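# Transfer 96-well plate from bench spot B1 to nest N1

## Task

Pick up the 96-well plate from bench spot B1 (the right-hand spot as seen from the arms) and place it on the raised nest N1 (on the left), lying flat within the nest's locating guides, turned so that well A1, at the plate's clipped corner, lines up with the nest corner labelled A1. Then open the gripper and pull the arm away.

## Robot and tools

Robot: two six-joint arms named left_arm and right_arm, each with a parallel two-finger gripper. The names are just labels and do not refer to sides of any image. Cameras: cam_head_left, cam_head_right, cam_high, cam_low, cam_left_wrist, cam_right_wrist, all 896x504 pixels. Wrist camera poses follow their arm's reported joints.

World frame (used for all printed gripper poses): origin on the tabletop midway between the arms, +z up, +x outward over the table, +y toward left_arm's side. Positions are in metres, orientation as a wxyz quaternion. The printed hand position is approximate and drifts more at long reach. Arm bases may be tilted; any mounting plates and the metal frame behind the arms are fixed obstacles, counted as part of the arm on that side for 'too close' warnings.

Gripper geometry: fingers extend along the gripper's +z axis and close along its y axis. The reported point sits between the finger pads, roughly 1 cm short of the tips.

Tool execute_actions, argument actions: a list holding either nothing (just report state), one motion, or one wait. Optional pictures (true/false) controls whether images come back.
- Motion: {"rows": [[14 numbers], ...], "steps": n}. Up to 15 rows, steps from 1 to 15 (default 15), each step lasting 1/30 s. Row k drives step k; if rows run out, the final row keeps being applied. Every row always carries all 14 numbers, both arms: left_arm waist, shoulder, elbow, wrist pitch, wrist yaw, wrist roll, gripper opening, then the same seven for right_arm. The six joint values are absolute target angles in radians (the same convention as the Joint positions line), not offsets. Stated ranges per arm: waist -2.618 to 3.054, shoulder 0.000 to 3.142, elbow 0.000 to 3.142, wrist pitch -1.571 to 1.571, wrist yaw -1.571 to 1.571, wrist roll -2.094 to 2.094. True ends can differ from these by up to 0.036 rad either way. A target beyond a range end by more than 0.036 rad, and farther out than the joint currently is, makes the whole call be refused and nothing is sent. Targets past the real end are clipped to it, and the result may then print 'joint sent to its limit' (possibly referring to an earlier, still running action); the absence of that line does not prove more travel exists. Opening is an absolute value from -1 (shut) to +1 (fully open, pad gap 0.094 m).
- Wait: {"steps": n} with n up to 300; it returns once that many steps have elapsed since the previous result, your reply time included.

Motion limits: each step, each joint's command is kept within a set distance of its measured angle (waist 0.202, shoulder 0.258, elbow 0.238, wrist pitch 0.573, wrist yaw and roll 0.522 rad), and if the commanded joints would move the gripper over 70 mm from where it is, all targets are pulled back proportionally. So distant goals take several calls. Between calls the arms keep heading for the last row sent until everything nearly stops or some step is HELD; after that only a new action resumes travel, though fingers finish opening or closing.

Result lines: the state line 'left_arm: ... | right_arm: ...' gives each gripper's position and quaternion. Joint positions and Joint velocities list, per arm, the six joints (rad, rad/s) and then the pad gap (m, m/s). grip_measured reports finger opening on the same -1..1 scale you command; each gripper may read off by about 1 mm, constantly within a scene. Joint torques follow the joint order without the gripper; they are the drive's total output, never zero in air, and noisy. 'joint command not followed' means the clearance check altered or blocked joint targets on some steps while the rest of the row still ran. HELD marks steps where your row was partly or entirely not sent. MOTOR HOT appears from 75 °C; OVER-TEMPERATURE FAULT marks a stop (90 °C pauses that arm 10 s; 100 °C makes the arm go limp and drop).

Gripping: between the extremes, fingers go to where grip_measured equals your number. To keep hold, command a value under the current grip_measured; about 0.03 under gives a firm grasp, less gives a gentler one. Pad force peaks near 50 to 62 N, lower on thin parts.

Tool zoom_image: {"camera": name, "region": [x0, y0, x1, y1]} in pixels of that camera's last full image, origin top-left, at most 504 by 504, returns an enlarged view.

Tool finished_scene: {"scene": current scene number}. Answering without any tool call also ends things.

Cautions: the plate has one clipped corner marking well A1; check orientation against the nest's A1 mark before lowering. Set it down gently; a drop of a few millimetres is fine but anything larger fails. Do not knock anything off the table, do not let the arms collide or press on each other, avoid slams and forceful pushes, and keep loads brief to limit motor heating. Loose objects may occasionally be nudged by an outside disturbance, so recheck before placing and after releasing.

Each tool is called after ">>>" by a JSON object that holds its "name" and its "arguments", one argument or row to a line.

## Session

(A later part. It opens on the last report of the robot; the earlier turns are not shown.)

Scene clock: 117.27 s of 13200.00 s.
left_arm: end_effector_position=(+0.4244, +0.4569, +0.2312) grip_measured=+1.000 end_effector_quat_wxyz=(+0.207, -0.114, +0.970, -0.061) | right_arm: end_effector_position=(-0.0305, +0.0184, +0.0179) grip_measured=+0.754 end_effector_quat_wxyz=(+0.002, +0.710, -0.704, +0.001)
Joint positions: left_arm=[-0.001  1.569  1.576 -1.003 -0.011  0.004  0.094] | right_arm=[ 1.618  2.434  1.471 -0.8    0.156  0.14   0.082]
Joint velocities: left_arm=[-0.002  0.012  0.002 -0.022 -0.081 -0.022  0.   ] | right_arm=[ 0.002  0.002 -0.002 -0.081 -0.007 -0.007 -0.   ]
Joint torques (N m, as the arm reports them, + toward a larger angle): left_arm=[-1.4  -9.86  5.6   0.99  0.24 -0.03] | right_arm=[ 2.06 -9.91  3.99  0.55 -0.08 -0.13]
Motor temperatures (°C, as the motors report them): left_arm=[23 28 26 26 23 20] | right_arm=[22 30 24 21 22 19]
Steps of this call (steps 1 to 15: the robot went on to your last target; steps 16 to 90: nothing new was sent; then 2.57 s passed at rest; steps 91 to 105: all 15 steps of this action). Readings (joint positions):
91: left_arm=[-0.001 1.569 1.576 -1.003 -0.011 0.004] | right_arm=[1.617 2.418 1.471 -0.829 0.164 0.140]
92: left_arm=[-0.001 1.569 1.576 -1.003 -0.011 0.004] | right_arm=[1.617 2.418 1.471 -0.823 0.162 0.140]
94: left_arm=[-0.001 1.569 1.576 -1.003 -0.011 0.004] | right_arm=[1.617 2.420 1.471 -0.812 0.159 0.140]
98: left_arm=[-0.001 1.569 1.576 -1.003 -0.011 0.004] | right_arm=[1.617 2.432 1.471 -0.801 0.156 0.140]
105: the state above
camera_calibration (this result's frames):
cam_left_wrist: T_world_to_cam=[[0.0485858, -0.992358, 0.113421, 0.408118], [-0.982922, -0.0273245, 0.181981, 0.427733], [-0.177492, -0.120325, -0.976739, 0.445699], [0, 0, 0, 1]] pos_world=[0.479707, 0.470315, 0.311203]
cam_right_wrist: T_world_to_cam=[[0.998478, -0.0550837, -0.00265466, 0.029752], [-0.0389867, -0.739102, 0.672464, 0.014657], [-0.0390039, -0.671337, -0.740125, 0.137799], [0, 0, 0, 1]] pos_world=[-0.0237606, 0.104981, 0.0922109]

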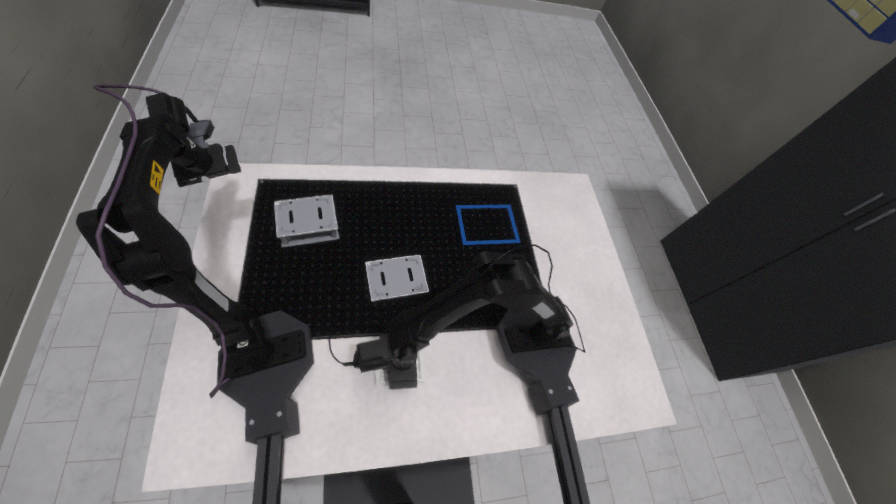

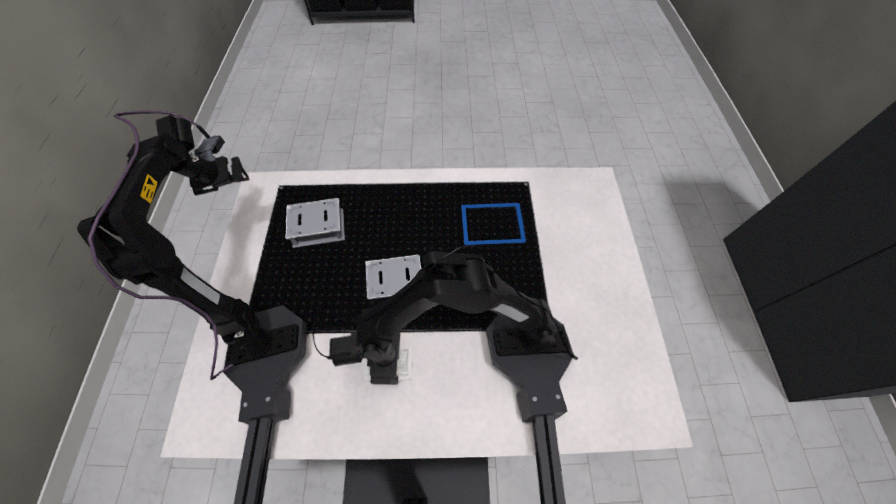

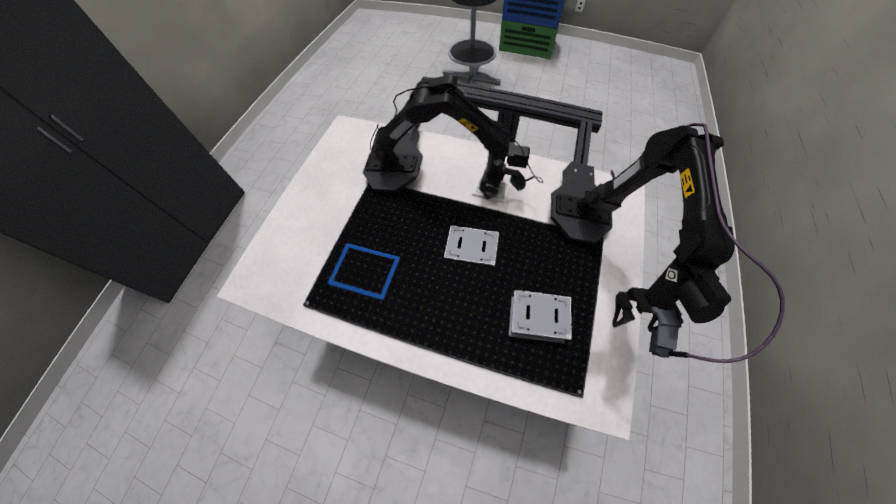

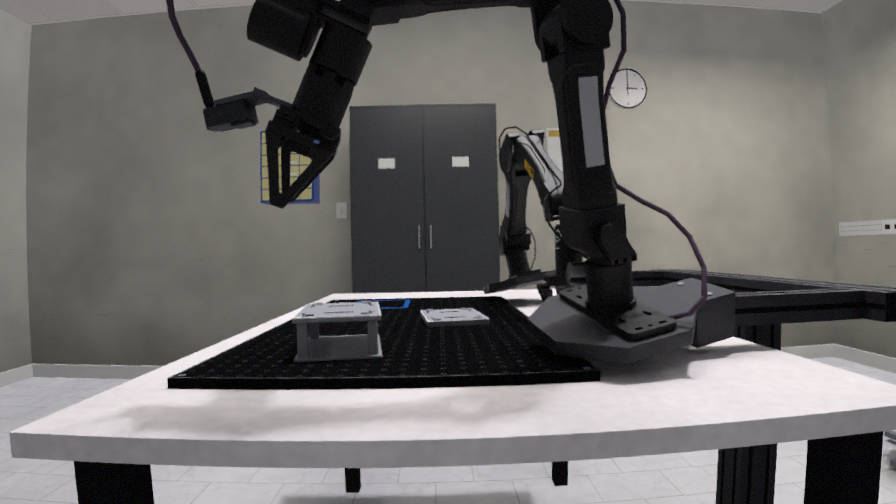

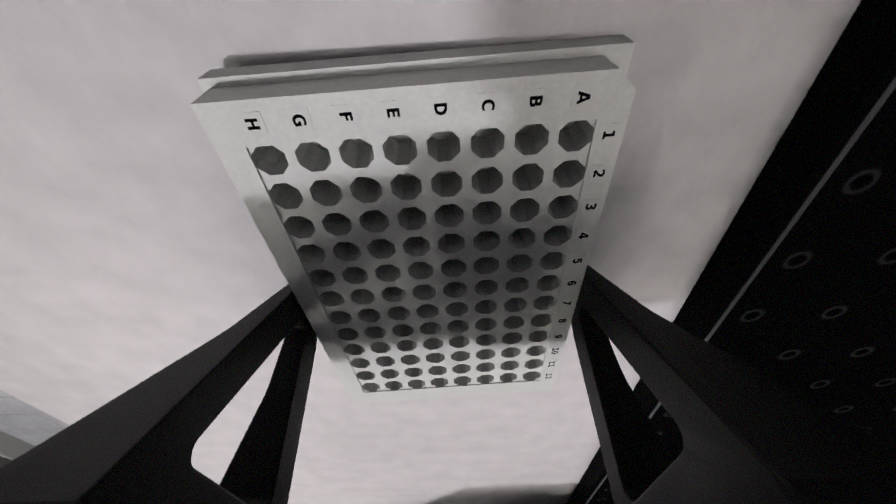

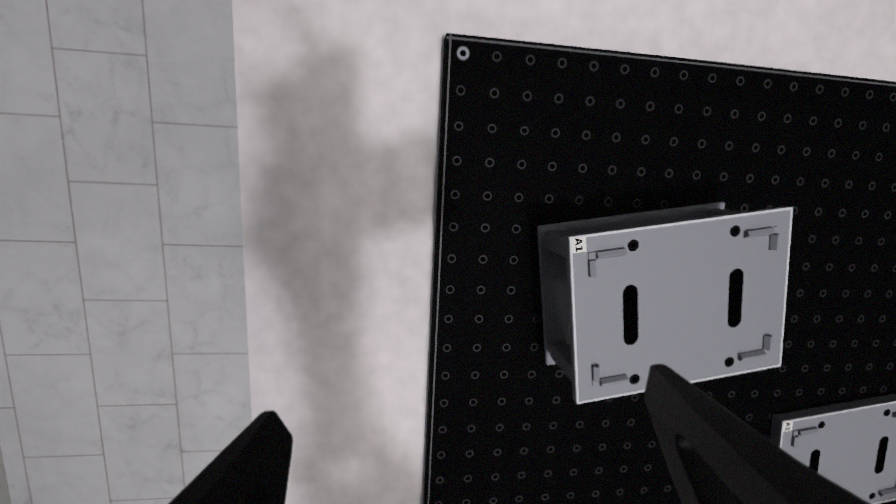

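Shadow suggests still a gap; go a bit lower.

>>> {"name": "execute_actions", "arguments": {
  "actions": [
    {"rows":[[0,1.571,1.571,-1.0,0,0,1,1.626,2.462,1.46,-0.76,0.15,0.13,0.72]]}
  ],
  "pictures": false
}}

>>> {"name": "execute_actions", "arguments": {
  "actions": [
    {"rows":[[0,1.571,1.571,-1.0,0,0,1,1.626,2.474,1.46,-0.75,0.15,0.13,0.72]]}
  ],
  "pictures": false
}}

Scene clock: 124.67 s of 13200.00 s.
left_arm: end_effector_position=(+0.4244, +0.4569, +0.2312) grip_measured=+1.000 end_effector_quat_wxyz=(+0.207, -0.114, +0.970, -0.061) | right_arm: end_effector_position=(-0.0305, +0.0186, +0.0178) grip_measured=+0.754 end_effector_quat_wxyz=(+0.002, +0.710, -0.704, +0.000)
Joint positions: left_arm=[-0.001  1.569  1.576 -1.003 -0.011  0.004  0.094] | right_arm=[ 1.618  2.434  1.471 -0.8    0.156  0.14   0.082]
Joint velocities: left_arm=[ 0.017 -0.012  0.007  0.007  0.022  0.007  0.   ] | right_arm=[-0.002  0.017 -0.002 -0.007  0.007  0.051 -0.   ]
Joint torques (N m, as the arm reports them, + toward a larger angle): left_arm=[-1.39 -9.87  5.61  0.98  0.24 -0.03] | right_arm=[ 2.07 -8.75  4.04  0.69 -0.07 -0.11]
Motor temperatures (°C, as the motors report them): left_arm=[23 28 26 26 23 20] | right_arm=[22 30 24 21 22 19]
Steps of this call (steps 1 to 15: the robot went on to your last target; steps 16 to 90: nothing new was sent; then 3.90 s passed at rest; steps 91 to 105: all 15 steps of this action). Readings (joint positions):
91: left_arm=[-0.001 1.569 1.576 -1.003 -0.011 0.004] | right_arm=[1.618 2.434 1.471 -0.800 0.156 0.140]
92: left_arm=[-0.001 1.569 1.576 -1.003 -0.011 0.004] | right_arm=[1.618 2.434 1.471 -0.800 0.156 0.140]
94: left_arm=[-0.001 1.569 1.576 -1.003 -0.011 0.004] | right_arm=[1.618 2.434 1.471 -0.800 0.156 0.140]
98: left_arm=[-0.001 1.569 1.576 -1.003 -0.011 0.004] | right_arm=[1.618 2.434 1.471 -0.800 0.156 0.140]
105: the state above

Scene clock: 125.17 s of 13200.00 s.
left_arm: end_effector_position=(+0.4244, +0.4569, +0.2312) grip_measured=+1.000 end_effector_quat_wxyz=(+0.207, -0.114, +0.970, -0.061) | right_arm: end_effector_position=(-0.0306, +0.0184, +0.0175) grip_measured=+0.754 end_effector_quat_wxyz=(+0.002, +0.711, -0.704, +0.001)
Joint positions: left_arm=[-0.001  1.569  1.576 -1.003 -0.011  0.004  0.094] | right_arm=[ 1.618  2.435  1.471 -0.8    0.158  0.14   0.082]
Joint velocities: left_arm=[ 0.007  0.022 -0.007  0.037 -0.037  0.022  0.   ] | right_arm=[-0.007 -0.007 -0.002 -0.037 -0.007 -0.037 -0.   ]
Joint torques (N m, as the arm reports them, + toward a larger angle): left_arm=[-1.41 -9.85  5.6   0.98  0.24 -0.02] | right_arm=[ 1.99 -8.07  3.93  0.77 -0.1  -0.12]
Motor temperatures (°C, as the motors report them): left_arm=[23 28 26 26 23 20] | right_arm=[22 30 24 21 22 19]
Steps of this call (steps 1 to 15: all 15 steps of this action). Readings (joint positions):
1: left_arm=[-0.001 1.569 1.576 -1.003 -0.011 0.004] | right_arm=[1.618 2.435 1.471 -0.800 0.156 0.140]
2: left_arm=[-0.001 1.569 1.576 -1.003 -0.011 0.004] | right_arm=[1.618 2.435 1.471 -0.800 0.157 0.140]
4: left_arm=[-0.001 1.569 1.576 -1.003 -0.011 0.004] | right_arm=[1.618 2.435 1.471 -0.800 0.158 0.140]
8: left_arm=[-0.001 1.569 1.576 -1.003 -0.011 0.004] | right_arm=[1.618 2.435 1.471 -0.800 0.158 0.140]
15: the state above

>>> {"name": "execute_actions", "arguments": {
  "actions": [
    {"rows":[[0,1.571,1.571,-1.0,0,0,1,1.618,2.43,1.47,-0.8,0.156,0.13,1]],"steps":10}
  ],
  "pictures": false
}}

>>> {"name": "execute_actions", "arguments": {
  "actions": [
    {"rows":[[0,1.571,1.571,-1.0,0,0,1,1.618,2.2,1.47,-1.0,0.156,0.13,1]],"steps":10}
  ],
  "pictures": false
}}

>>> {"name": "execute_actions", "arguments": {
  "actions": [
    {"rows":[[-0.3,1.571,1.4,-1.0,-0.1,-0.14,1,0,1.5,1.3,-1.0,0,0,1]]}
  ],
  "pictures": false
}}

>>> {"name": "execute_actions", "arguments": {
  "actions": [
    {"rows":[[-1.1,1.7,1.35,-1.0,-0.1,-0.14,1,0,1.5,1.3,-1.0,0,0,1]]}
  ],
  "pictures": false
}}

>>> {"name": "execute_actions", "arguments": {
  "actions": [
    {"rows":[[-1.901,2.05,1.273,-0.95,-0.11,-0.14,1,0,1.5,1.3,-1.0,0,0,1]]}
  ],
  "pictures": false
}}

>>> {"name": "execute_actions", "arguments": {
  "actions": [
    {"rows":[[-1.901,2.21,1.273,-0.84,-0.11,-0.14,1,0,1.5,1.3,-1.0,0,0,1]]}
  ],
  "pictures": false
}}

>>> {"name": "execute_actions", "arguments": {
  "actions": [
    {"steps":15}
  ]
}}

Scene clock: 141.80 s of 13200.00 s.
left_arm: end_effector_position=(+0.4244, +0.4569, +0.2312) grip_measured=+1.000 end_effector_quat_wxyz=(+0.207, -0.114, +0.970, -0.061) | right_arm: end_effector_position=(-0.0304, +0.0179, +0.0175) grip_measured=+1.000 end_effector_quat_wxyz=(+0.002, +0.711, -0.704, +0.002)
Joint positions: left_arm=[-0.001  1.569  1.576 -1.003 -0.011  0.004  0.094] | right_arm=[ 1.618  2.435  1.471 -0.801  0.158  0.14   0.094]
Joint velocities: left_arm=[-0.007 -0.002 -0.002  0.051  0.037 -0.007  0.   ] | right_arm=[ 0.012  0.002  0.007  0.022  0.022 -0.081  0.   ]
Joint torques (N m, as the arm reports them, + toward a larger angle): left_arm=[-1.42 -9.89  5.61  0.98  0.24 -0.03] | right_arm=[  1.51 -11.27   4.54   0.35  -0.05  -0.13]
Motor temperatures (°C, as the motors report them): left_arm=[23 28 26 26 23 20] | right_arm=[22 29 24 21 22 19]
Steps of this call (steps 1 to 15: the robot went on to your last target; steps 16 to 90: nothing new was sent; then 13.30 s passed at rest; steps 91 to 100: all 10 steps of this action). Readings (joint positions):
91: left_arm=[-0.001 1.569 1.576 -1.003 -0.011 0.004] | right_arm=[1.618 2.435 1.471 -0.800 0.159 0.140]
92: left_arm=[-0.001 1.569 1.576 -1.003 -0.011 0.004] | right_arm=[1.618 2.435 1.471 -0.800 0.159 0.140]
94: left_arm=[-0.001 1.569 1.576 -1.003 -0.011 0.004] | right_arm=[1.618 2.435 1.471 -0.801 0.158 0.140]
98: left_arm=[-0.001 1.569 1.576 -1.003 -0.011 0.004] | right_arm=[1.618 2.435 1.471 -0.801 0.158 0.140]
100: the state above

Scene clock: 142.13 s of 13200.00 s.
left_arm: end_effector_position=(+0.4244, +0.4569, +0.2312) grip_measured=+1.000 end_effector_quat_wxyz=(+0.207, -0.114, +0.970, -0.061) | right_arm: end_effector_position=(-0.0147, +0.0080, +0.1082) grip_measured=+1.000 end_effector_quat_wxyz=(-0.022, +0.706, -0.708, -0.032)
Joint positions: left_arm=[-0.001  1.569  1.576 -1.003 -0.011  0.004  0.094] | right_arm=[ 1.618  2.178  1.457 -0.959  0.155  0.14   0.094]
Joint velocities: left_arm=[ 0.002 -0.007 -0.002 -0.007  0.022  0.037  0.   ] | right_arm=[ 0.002 -0.012  0.007 -0.154  0.007  0.037  0.   ]
Joint torques (N m, as the arm reports them, + toward a larger angle): left_arm=[-1.39 -9.88  5.61  0.99  0.24 -0.03] | right_arm=[ 1.41 -7.79  6.28  0.25  0.01 -0.12]
Motor temperatures (°C, as the motors report them): left_arm=[23 28 26 26 23 20] | right_arm=[22 29 24 21 22 19]
Steps of this call (steps 1 to 10: all 10 steps of this action). Readings (joint positions):
1: left_arm=[-0.001 1.569 1.576 -1.003 -0.011 0.004] | right_arm=[1.618 2.421 1.469 -0.815 0.157 0.140]
2: left_arm=[-0.001 1.569 1.576 -1.003 -0.011 0.004] | right_arm=[1.618 2.395 1.462 -0.845 0.156 0.140]
4: left_arm=[-0.001 1.569 1.576 -1.003 -0.011 0.004] | right_arm=[1.618 2.317 1.457 -0.907 0.155 0.140]
8: left_arm=[-0.001 1.569 1.576 -1.003 -0.011 0.004] | right_arm=[1.618 2.188 1.457 -0.949 0.155 0.140]
10: the state above

Scene clock: 142.63 s of 13200.00 s.
left_arm: end_effector_position=(+0.3907, +0.3434, +0.1848) grip_measured=+1.000 end_effector_quat_wxyz=(+0.121, -0.034, +0.989, -0.078) | right_arm: end_effector_position=(+0.2586, -0.1128, +0.2354) grip_measured=+1.000 end_effector_quat_wxyz=(+0.134, -0.386, +0.892, +0.193)
Joint positions: left_arm=[-0.301  1.588  1.393 -1.003 -0.091 -0.13   0.094] | right_arm=[ 0.807  1.501  1.313 -0.978  0.012  0.023  0.094]
Joint velocities: left_arm=[ 0.012  0.002  0.002 -0.007 -0.066 -0.066  0.   ] | right_arm=[-2.244 -0.496 -0.017  0.022 -0.066 -0.022  0.   ]
Joint torques (N m, as the arm reports them, + toward a larger angle): left_arm=[ -1.98 -10.88   6.34   0.77   0.13  -0.05] | right_arm=[ 2.08 -3.31  5.11  0.79 -0.18 -0.19]
Motor temperatures (°C, as the motors report them): left_arm=[23 28 26 26 23 20] | right_arm=[22 29 24 21 22 19]
Steps of this call (steps 1 to 15: all 15 steps of this action). Readings (joint positions):
1: left_arm=[-0.019 1.565 1.554 -0.987 -0.033 -0.018] | right_arm=[1.604 2.157 1.431 -0.944 0.128 0.121]
2: left_arm=[-0.055 1.558 1.522 -0.978 -0.054 -0.040] | right_arm=[1.578 2.119 1.389 -0.943 0.099 0.102]
4: left_arm=[-0.165 1.561 1.457 -0.978 -0.076 -0.073] | right_arm=[1.489 2.024 1.329 -0.972 0.065 0.077]
8: left_arm=[-0.321 1.588 1.395 -0.998 -0.073 -0.106] | right_arm=[1.270 1.818 1.313 -0.982 0.039 0.050]
15: the state above

Scene clock: 143.13 s of 13200.00 s.
left_arm: end_effector_position=(+0.2453, +0.0790, +0.1998) grip_measured=+1.000 end_effector_quat_wxyz=(+0.090, +0.373, +0.913, -0.138) | right_arm: end_effector_position=(+0.3803, -0.3608, +0.1683) grip_measured=+1.000 end_effector_quat_wxyz=(+0.105, -0.006, +0.991, +0.079)
Joint positions: left_arm=[-1.135  1.724  1.353 -0.989 -0.085 -0.138  0.094] | right_arm=[-0.023  1.507  1.313 -0.985  0.022  0.014  0.094]
Joint velocities: left_arm=[-0.383 -0.027  0.002 -0.022  0.154 -0.051  0.   ] | right_arm=[ 0.173 -0.012 -0.007 -0.037 -0.125  0.022  0.   ]
Joint torques (N m, as the arm reports them, + toward a larger angle): left_arm=[  2.99 -10.58   5.58   0.72  -0.27  -0.02] | right_arm=[ 1.83 -7.73  4.85  0.6  -0.16 -0.14]
Motor temperatures (°C, as the motors report them): left_arm=[24 28 26 26 23 20] | right_arm=[22 29 24 21 22 19]
Steps of this call (steps 1 to 15: all 15 steps of this action). Readings (joint positions):
1: left_arm=[-0.318 1.596 1.392 -1.003 -0.105 -0.134] | right_arm=[0.727 1.491 1.313 -0.978 0.011 0.021]
2: left_arm=[-0.354 1.609 1.392 -1.002 -0.114 -0.136] | right_arm=[0.648 1.490 1.313 -0.978 0.010 0.020]
4: left_arm=[-0.460 1.651 1.385 -0.996 -0.117 -0.138] | right_arm=[0.492 1.499 1.313 -0.978 0.008 0.018]
8: left_arm=[-0.726 1.715 1.358 -0.992 -0.113 -0.139] | right_arm=[0.182 1.507 1.313 -0.978 0.005 0.015]
15: the state above

Scene clock: 143.63 s of 13200.00 s.
left_arm: end_effector_position=(-0.0152, +0.0236, +0.1081) grip_measured=+1.000 end_effector_quat_wxyz=(+0.013, +0.706, +0.708, -0.018) | right_arm: end_effector_position=(+0.3787, -0.3539, +0.1692) grip_measured=+1.000 end_effector_quat_wxyz=(+0.103, -0.014, +0.991, +0.087)
Joint positions: left_arm=[-1.886  2.08   1.271 -0.94  -0.104 -0.139  0.094] | right_arm=[-0.01   1.507  1.313 -0.991  0.008  0.013  0.094]
Joint velocities: left_arm=[-1.482 -0.11  -0.007 -0.007  0.125 -0.051  0.   ] | right_arm=[ 0.007  0.002 -0.012  0.051 -0.037 -0.037  0.   ]
Joint torques (N m, as the arm reports them, + toward a larger angle): left_arm=[  5.44 -12.46   5.36   0.26  -0.35  -0.04] | right_arm=[ 1.63 -7.67  4.77  0.59 -0.19 -0.15]
Motor temperatures (°C, as the motors report them): left_arm=[24 28 26 26 23 20] | right_arm=[22 29 24 21 22 19]
Steps of this call (steps 1 to 15: all 15 steps of this action). Readings (joint positions):
1: left_arm=[-1.155 1.736 1.352 -0.988 -0.091 -0.139] | right_arm=[-0.018 1.507 1.313 -0.986 0.019 0.014]
2: left_arm=[-1.180 1.757 1.352 -0.981 -0.098 -0.140] | right_arm=[-0.014 1.507 1.313 -0.988 0.015 0.013]
4: left_arm=[-1.246 1.834 1.349 -0.970 -0.104 -0.140] | right_arm=[-0.010 1.507 1.313 -0.989 0.011 0.013]
8: left_arm=[-1.421 2.005 1.311 -0.947 -0.111 -0.140] | right_arm=[-0.010 1.507 1.313 -0.990 0.009 0.013]
15: the state above

Scene clock: 144.13 s of 13200.00 s.
left_arm: end_effector_position=(-0.0241, +0.0176, +0.0621) grip_measured=+1.000 end_effector_quat_wxyz=(-0.003, +0.712, +0.702, +0.006) | right_arm: end_effector_position=(+0.3787, -0.3539, +0.1692) grip_measured=+1.000 end_effector_quat_wxyz=(+0.103, -0.014, +0.991, +0.087)
Joint positions: left_arm=[-1.896  2.227  1.276 -0.858 -0.104 -0.138  0.094] | right_arm=[-0.01   1.507  1.313 -0.991  0.008  0.013  0.094]
Joint velocities: left_arm=[-0.012 -0.012 -0.002 -0.007  0.022 -0.037  0.   ] | right_arm=[-0.007  0.002 -0.012 -0.022  0.051 -0.022  0.   ]
Joint torques (N m, as the arm reports them, + toward a larger angle): left_arm=[ -1.78 -12.86   4.87   0.41  -0.03   0.  ] | right_arm=[ 1.58 -7.61  4.86  0.58 -0.17 -0.13]
Motor temperatures (°C, as the motors report them): left_arm=[24 28 26 26 23 20] | right_arm=[22 29 24 21 22 19]
Steps of this call (steps 1 to 15: all 15 steps of this action). Readings (joint positions):
1: left_arm=[-1.927 2.089 1.272 -0.933 -0.098 -0.139] | right_arm=[-0.010 1.507 1.313 -0.991 0.008 0.013]
2: left_arm=[-1.950 2.108 1.275 -0.914 -0.094 -0.138] | right_arm=[-0.010 1.507 1.313 -0.991 0.008 0.013]
4: left_arm=[-1.952 2.163 1.276 -0.882 -0.091 -0.138] | right_arm=[-0.010 1.507 1.313 -0.991 0.008 0.013]
8: left_arm=[-1.907 2.228 1.276 -0.868 -0.098 -0.138] | right_arm=[-0.010 1.507 1.313 -0.991 0.008 0.013]
15: the state above

Scene clock: 144.63 s of 13200.00 s.
left_arm: end_effector_position=(-0.0242, +0.0170, +0.0621) grip_measured=+1.000 end_effector_quat_wxyz=(-0.003, +0.712, +0.702, +0.005) | right_arm: end_effector_position=(+0.3787, -0.3539, +0.1692) grip_measured=+1.000 end_effector_quat_wxyz=(+0.103, -0.014, +0.991, +0.087)
Joint positions: left_arm=[-1.896  2.227  1.276 -0.856 -0.104 -0.138  0.094] | right_arm=[-0.01   1.507  1.313 -0.991  0.008  0.013  0.094]
Joint velocities: left_arm=[-0.032 -0.017  0.007 -0.037  0.051 -0.037  0.   ] | right_arm=[ 0.002  0.017 -0.007 -0.037  0.007 -0.051  0.   ]
Joint torques (N m, as the arm reports them, + toward a larger angle): left_arm=[ -1.68 -12.94   4.7    0.43  -0.04  -0.01] | right_arm=[ 1.65 -7.58  4.85  0.57 -0.17 -0.13]
Motor temperatures (°C, as the motors report them): left_arm=[24 29 26 26 23 20] | right_arm=[22 29 24 21 22 19]
Steps of this call (steps 1 to 15: the robot went on to your last target). Readings (joint positions):
1: left_arm=[-1.896 2.227 1.276 -0.857 -0.104 -0.138] | right_arm=[-0.010 1.507 1.313 -0.991 0.008 0.013]
2: left_arm=[-1.896 2.227 1.276 -0.857 -0.104 -0.138] | right_arm=[-0.010 1.507 1.313 -0.991 0.008 0.013]
4: left_arm=[-1.896 2.227 1.276 -0.856 -0.104 -0.138] | right_arm=[-0.010 1.507 1.313 -0.991 0.008 0.013]
8: left_arm=[-1.896 2.227 1.276 -0.856 -0.104 -0.138] | right_arm=[-0.010 1.507 1.313 -0.991 0.008 0.013]
15: the state above
All arms were judged still, so your last target was given up. Only a new action makes them travel on or press farther. Fingers that are still opening or closing keep moving.
camera_calibration (this result's frames):
cam_left_wrist: T_world_to_cam=[[-0.98501, 0.17221, 0.0099789, -0.0258441], [0.145851, 0.800563, 0.581229, -0.00601207], [0.0921045, 0.573971, -0.813679, 0.132553], [0, 0, 0, 1]] pos_world=[-0.0367885, -0.0668178, 0.111608]
cam_right_wrist: T_world_to_cam=[[-0.0169605, -0.982938, -0.183156, -0.312215], [-0.862408, -0.0783093, 0.500119, 0.228512], [-0.505929, 0.166438, -0.846365, 0.507138], [0, 0, 0, 1]] pos_world=[0.448351, -0.373401, 0.257757]

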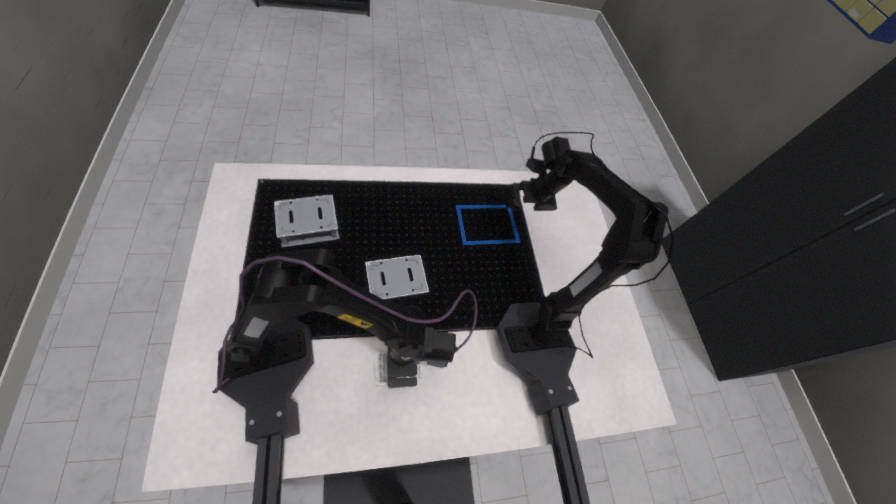

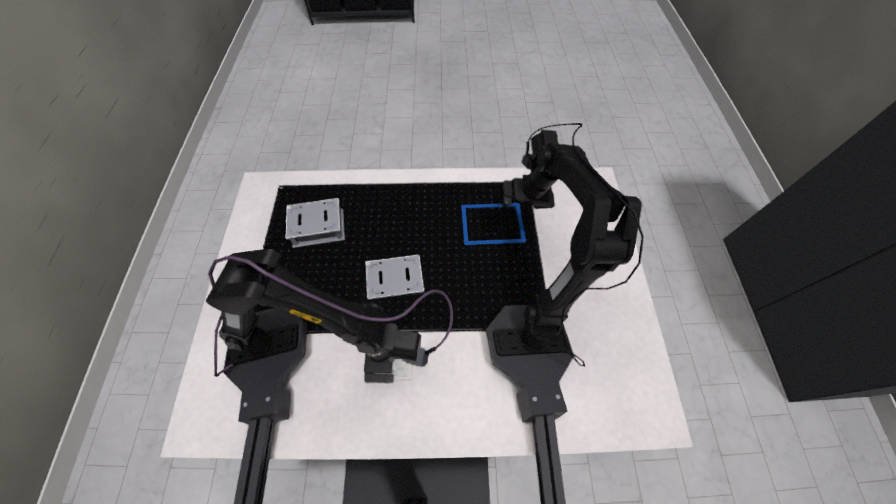

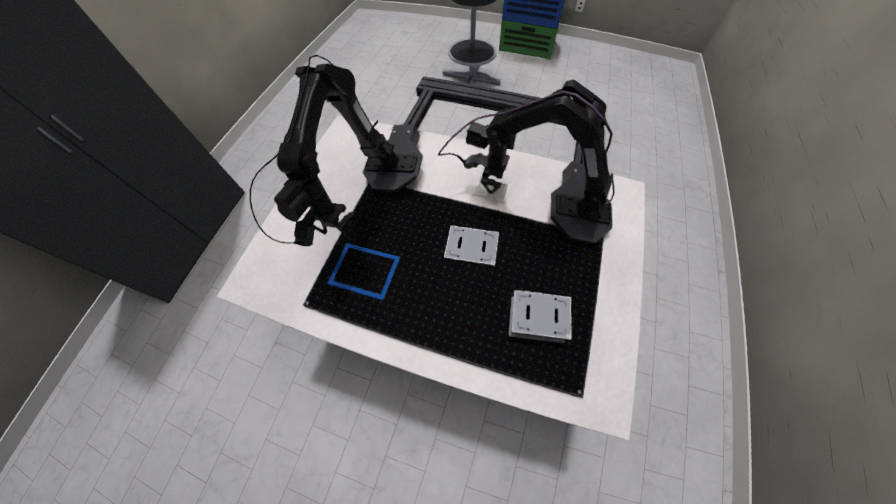

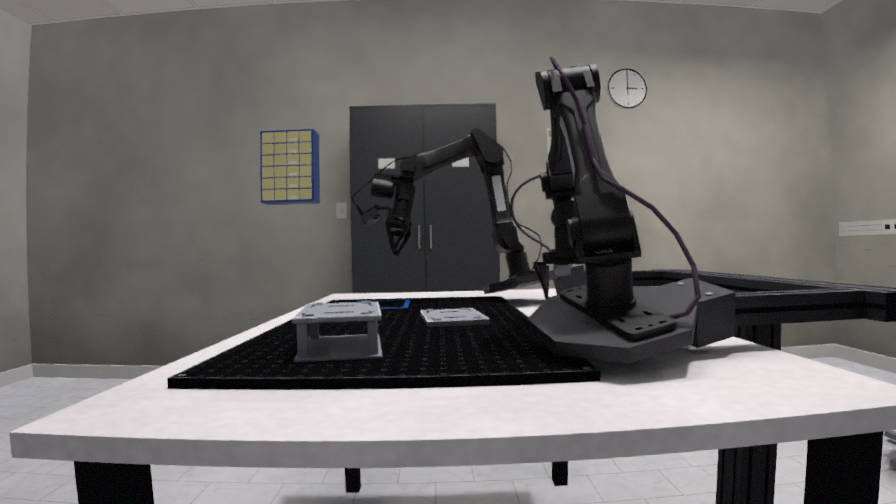

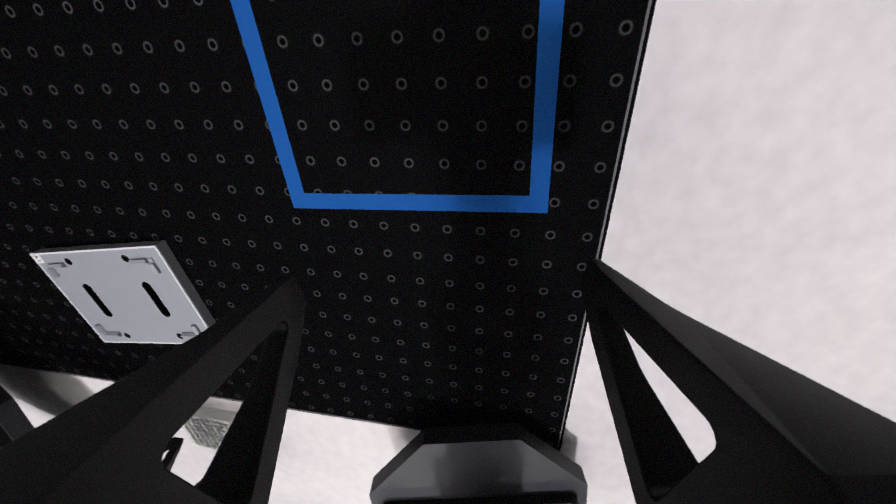

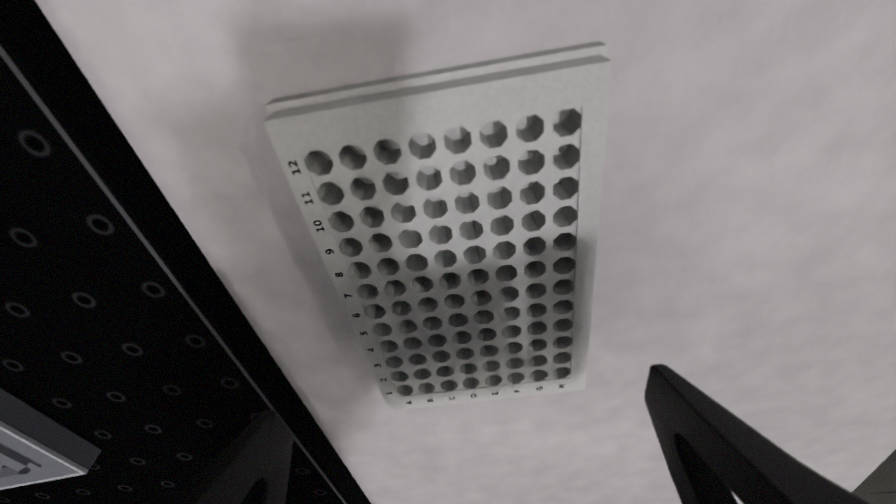

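>>> {"name": "execute_actions", "arguments": {
  "actions": [
    {"rows":[[-1.901,2.25,1.25,-0.79,-0.11,-0.165,1,0,1.5,1.3,-1.0,0,0,1],[-1.901,2.25,1.25,-0.79,-0.11,-0.165,1,0,1.5,1.3,-1.0,0,0,1],[-1.901,2.27,1.235,-0.76,-0.11,-0.165,1,0,1.5,1.3,-1.0,0,0,1],[-1.901,2.27,1.235,-0.76,-0.11,-0.165,1,0,1.5,1.3,-1.0,0,0,1],[-1.901,2.285,1.222,-0.725,-0.11,-0.165,1,0,1.5,1.3,-1.0,0,0,1]]}
  ],
  "pictures": false
}}

>>> {"name": "execute_actions", "arguments": {
  "actions": [
    {"steps":10}
  ]
}}

Scene clock: 153.97 s of 13200.00 s.
left_arm: end_effector_position=(-0.0272, +0.0174, +0.0325) grip_measured=+1.000 end_effector_quat_wxyz=(-0.002, +0.705, +0.709, +0.005) | right_arm: end_effector_position=(+0.3787, -0.3539, +0.1692) grip_measured=+1.000 end_effector_quat_wxyz=(+0.103, -0.014, +0.991, +0.087)
Joint positions: left_arm=[-1.896  2.285  1.228 -0.748 -0.104 -0.159  0.094] | right_arm=[-0.01   1.507  1.313 -0.991  0.008  0.013  0.094]
Joint velocities: left_arm=[-0.022 -0.012  0.007  0.081  0.022 -0.051  0.   ] | right_arm=[-0.007  0.002  0.017 -0.007 -0.007  0.007  0.   ]
Joint torques (N m, as the arm reports them, + toward a larger angle): left_arm=[ -1.64 -11.71   4.21   0.42  -0.04  -0.03] | right_arm=[ 1.57 -7.64  4.77  0.62 -0.16 -0.15]
Motor temperatures (°C, as the motors report them): left_arm=[24 30 26 26 23 20] | right_arm=[22 29 24 21 22 19]
Steps of this call (steps 1 to 90: nothing new was sent; then 5.83 s passed at rest; steps 91 to 105: all 15 steps of this action). Readings (joint positions):
91: left_arm=[-1.896 2.228 1.273 -0.849 -0.104 -0.142] | right_arm=[-0.010 1.507 1.313 -0.991 0.008 0.013]
92: left_arm=[-1.896 2.229 1.270 -0.839 -0.104 -0.146] | right_arm=[-0.010 1.507 1.313 -0.991 0.008 0.013]
94: left_arm=[-1.896 2.238 1.261 -0.815 -0.104 -0.151] | right_arm=[-0.010 1.507 1.313 -0.991 0.008 0.013]
98: left_arm=[-1.896 2.273 1.237 -0.769 -0.104 -0.156] | right_arm=[-0.010 1.507 1.313 -0.991 0.008 0.013]
105: the state above

Scene clock: 154.30 s of 13200.00 s.
left_arm: end_effector_position=(-0.0275, +0.0156, +0.0325) grip_measured=+1.000 end_effector_quat_wxyz=(-0.000, +0.704, +0.710, +0.002) | right_arm: end_effector_position=(+0.3787, -0.3539, +0.1692) grip_measured=+1.000 end_effector_quat_wxyz=(+0.103, -0.014, +0.991, +0.087)
Joint positions: left_arm=[-1.896  2.285  1.228 -0.741 -0.104 -0.16   0.094] | right_arm=[-0.01   1.507  1.313 -0.991  0.008  0.013  0.094]
Joint velocities: left_arm=[-0.002  0.002 -0.012 -0.037  0.037  0.007  0.   ] | right_arm=[-0.007 -0.002 -0.007 -0.051  0.037 -0.007  0.   ]
Joint torques (N m, as the arm reports them, + toward a larger angle): left_arm=[ -1.63 -11.78   4.32   0.46  -0.04  -0.05] | right_arm=[ 1.71 -7.66  4.76  0.57 -0.17 -0.16]
Motor temperatures (°C, as the motors report them): left_arm=[24 30 26 26 23 20] | right_arm=[22 29 24 21 22 19]
Steps of this call (steps 1 to 10: the robot went on to your last target). Readings (joint positions):
1: left_arm=[-1.896 2.285 1.228 -0.747 -0.104 -0.159] | right_arm=[-0.010 1.507 1.313 -0.991 0.008 0.013]
2: left_arm=[-1.896 2.285 1.228 -0.746 -0.104 -0.159] | right_arm=[-0.010 1.507 1.313 -0.991 0.008 0.013]
4: left_arm=[-1.896 2.285 1.228 -0.743 -0.104 -0.160] | right_arm=[-0.010 1.507 1.313 -0.991 0.008 0.013]
8: left_arm=[-1.896 2.285 1.228 -0.742 -0.104 -0.160] | right_arm=[-0.010 1.507 1.313 -0.991 0.008 0.013]
10: the state above
camera_calibration (this result's frames):
cam_left_wrist: T_world_to_cam=[[-0.988577, 0.150402, 0.00972509, -0.0282952], [0.128613, 0.808202, 0.574689, 0.012468], [0.0785745, 0.569375, -0.818314, 0.109357], [0, 0, 0, 1]] pos_world=[-0.0381682, -0.068086, 0.0825981]
cam_right_wrist: T_world_to_cam=[[-0.0165868, -0.982958, -0.183082, -0.312377], [-0.862413, -0.078588, 0.500067, 0.228424], [-0.505933, 0.166187, -0.846412, 0.507059], [0, 0, 0, 1]] pos_world=[0.448353, -0.373368, 0.257763]

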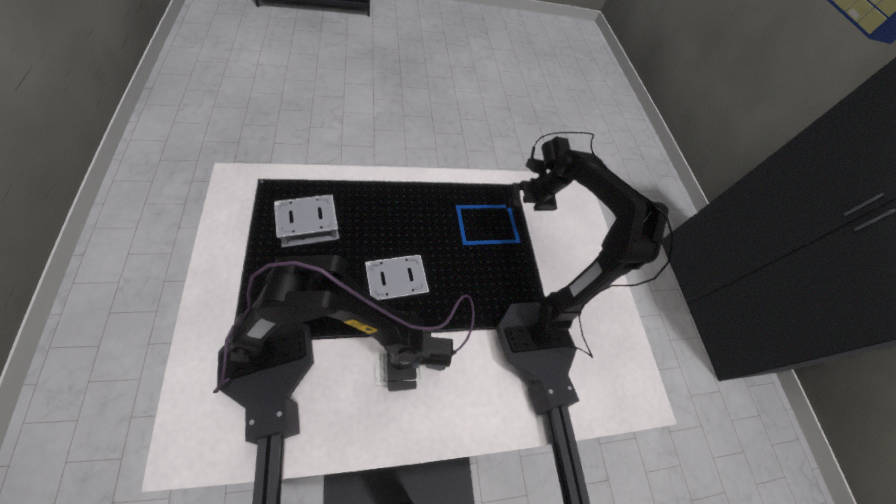

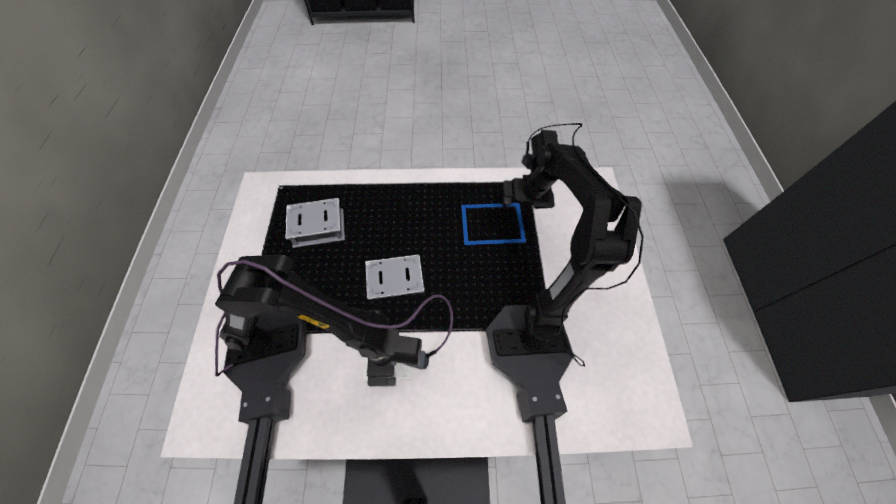

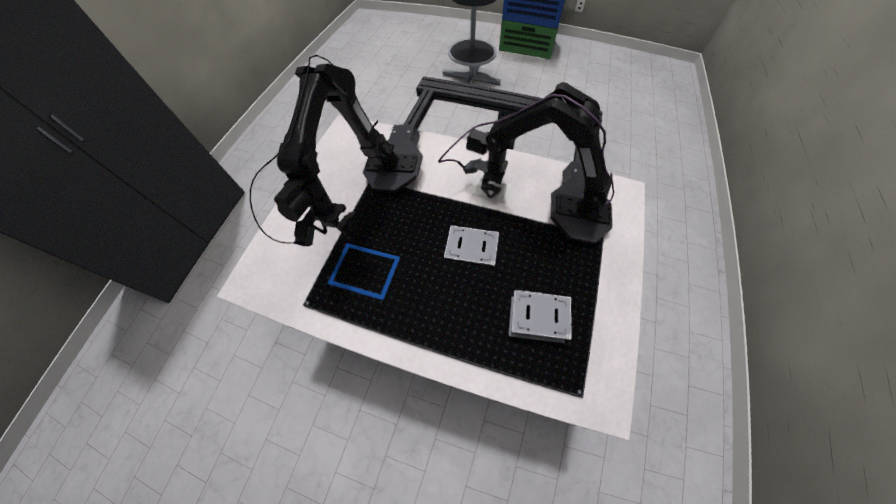

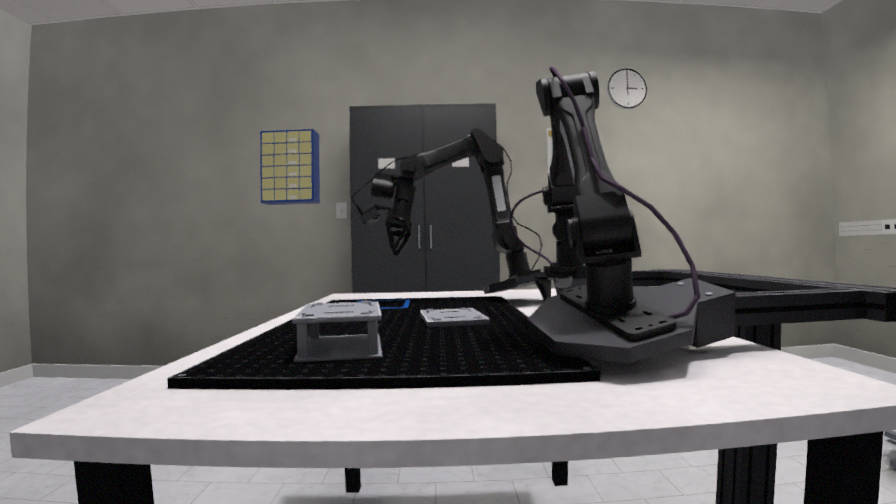

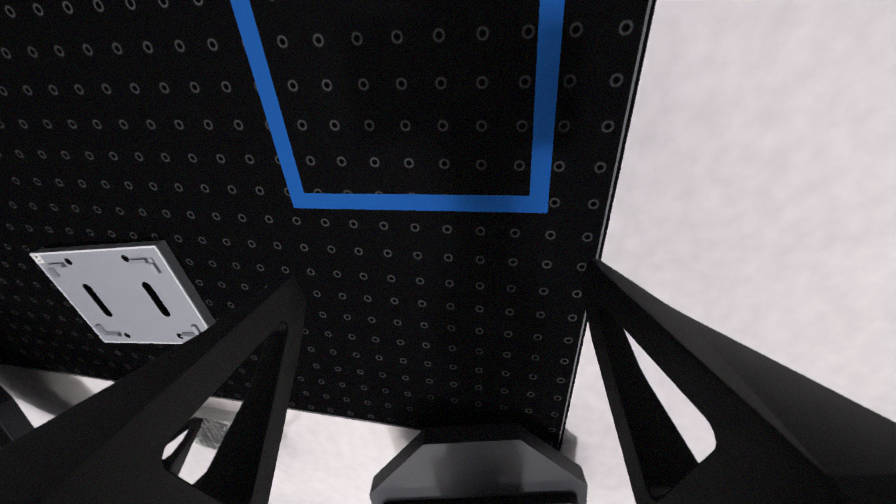

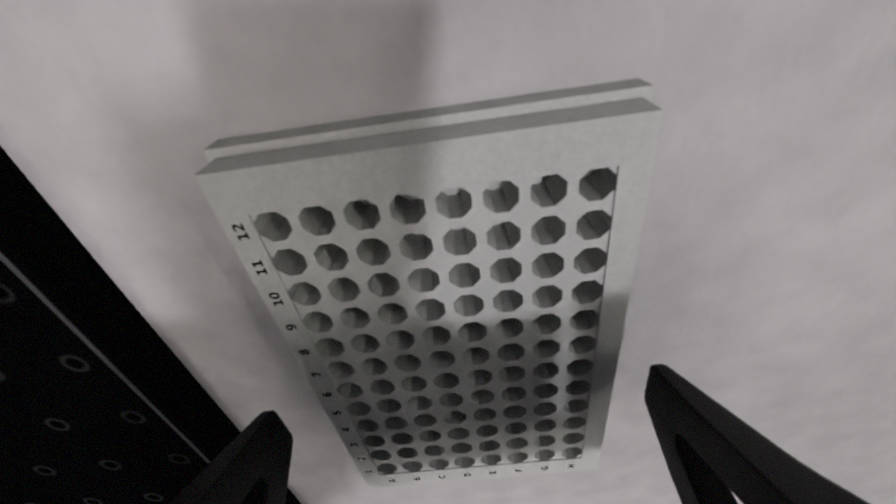

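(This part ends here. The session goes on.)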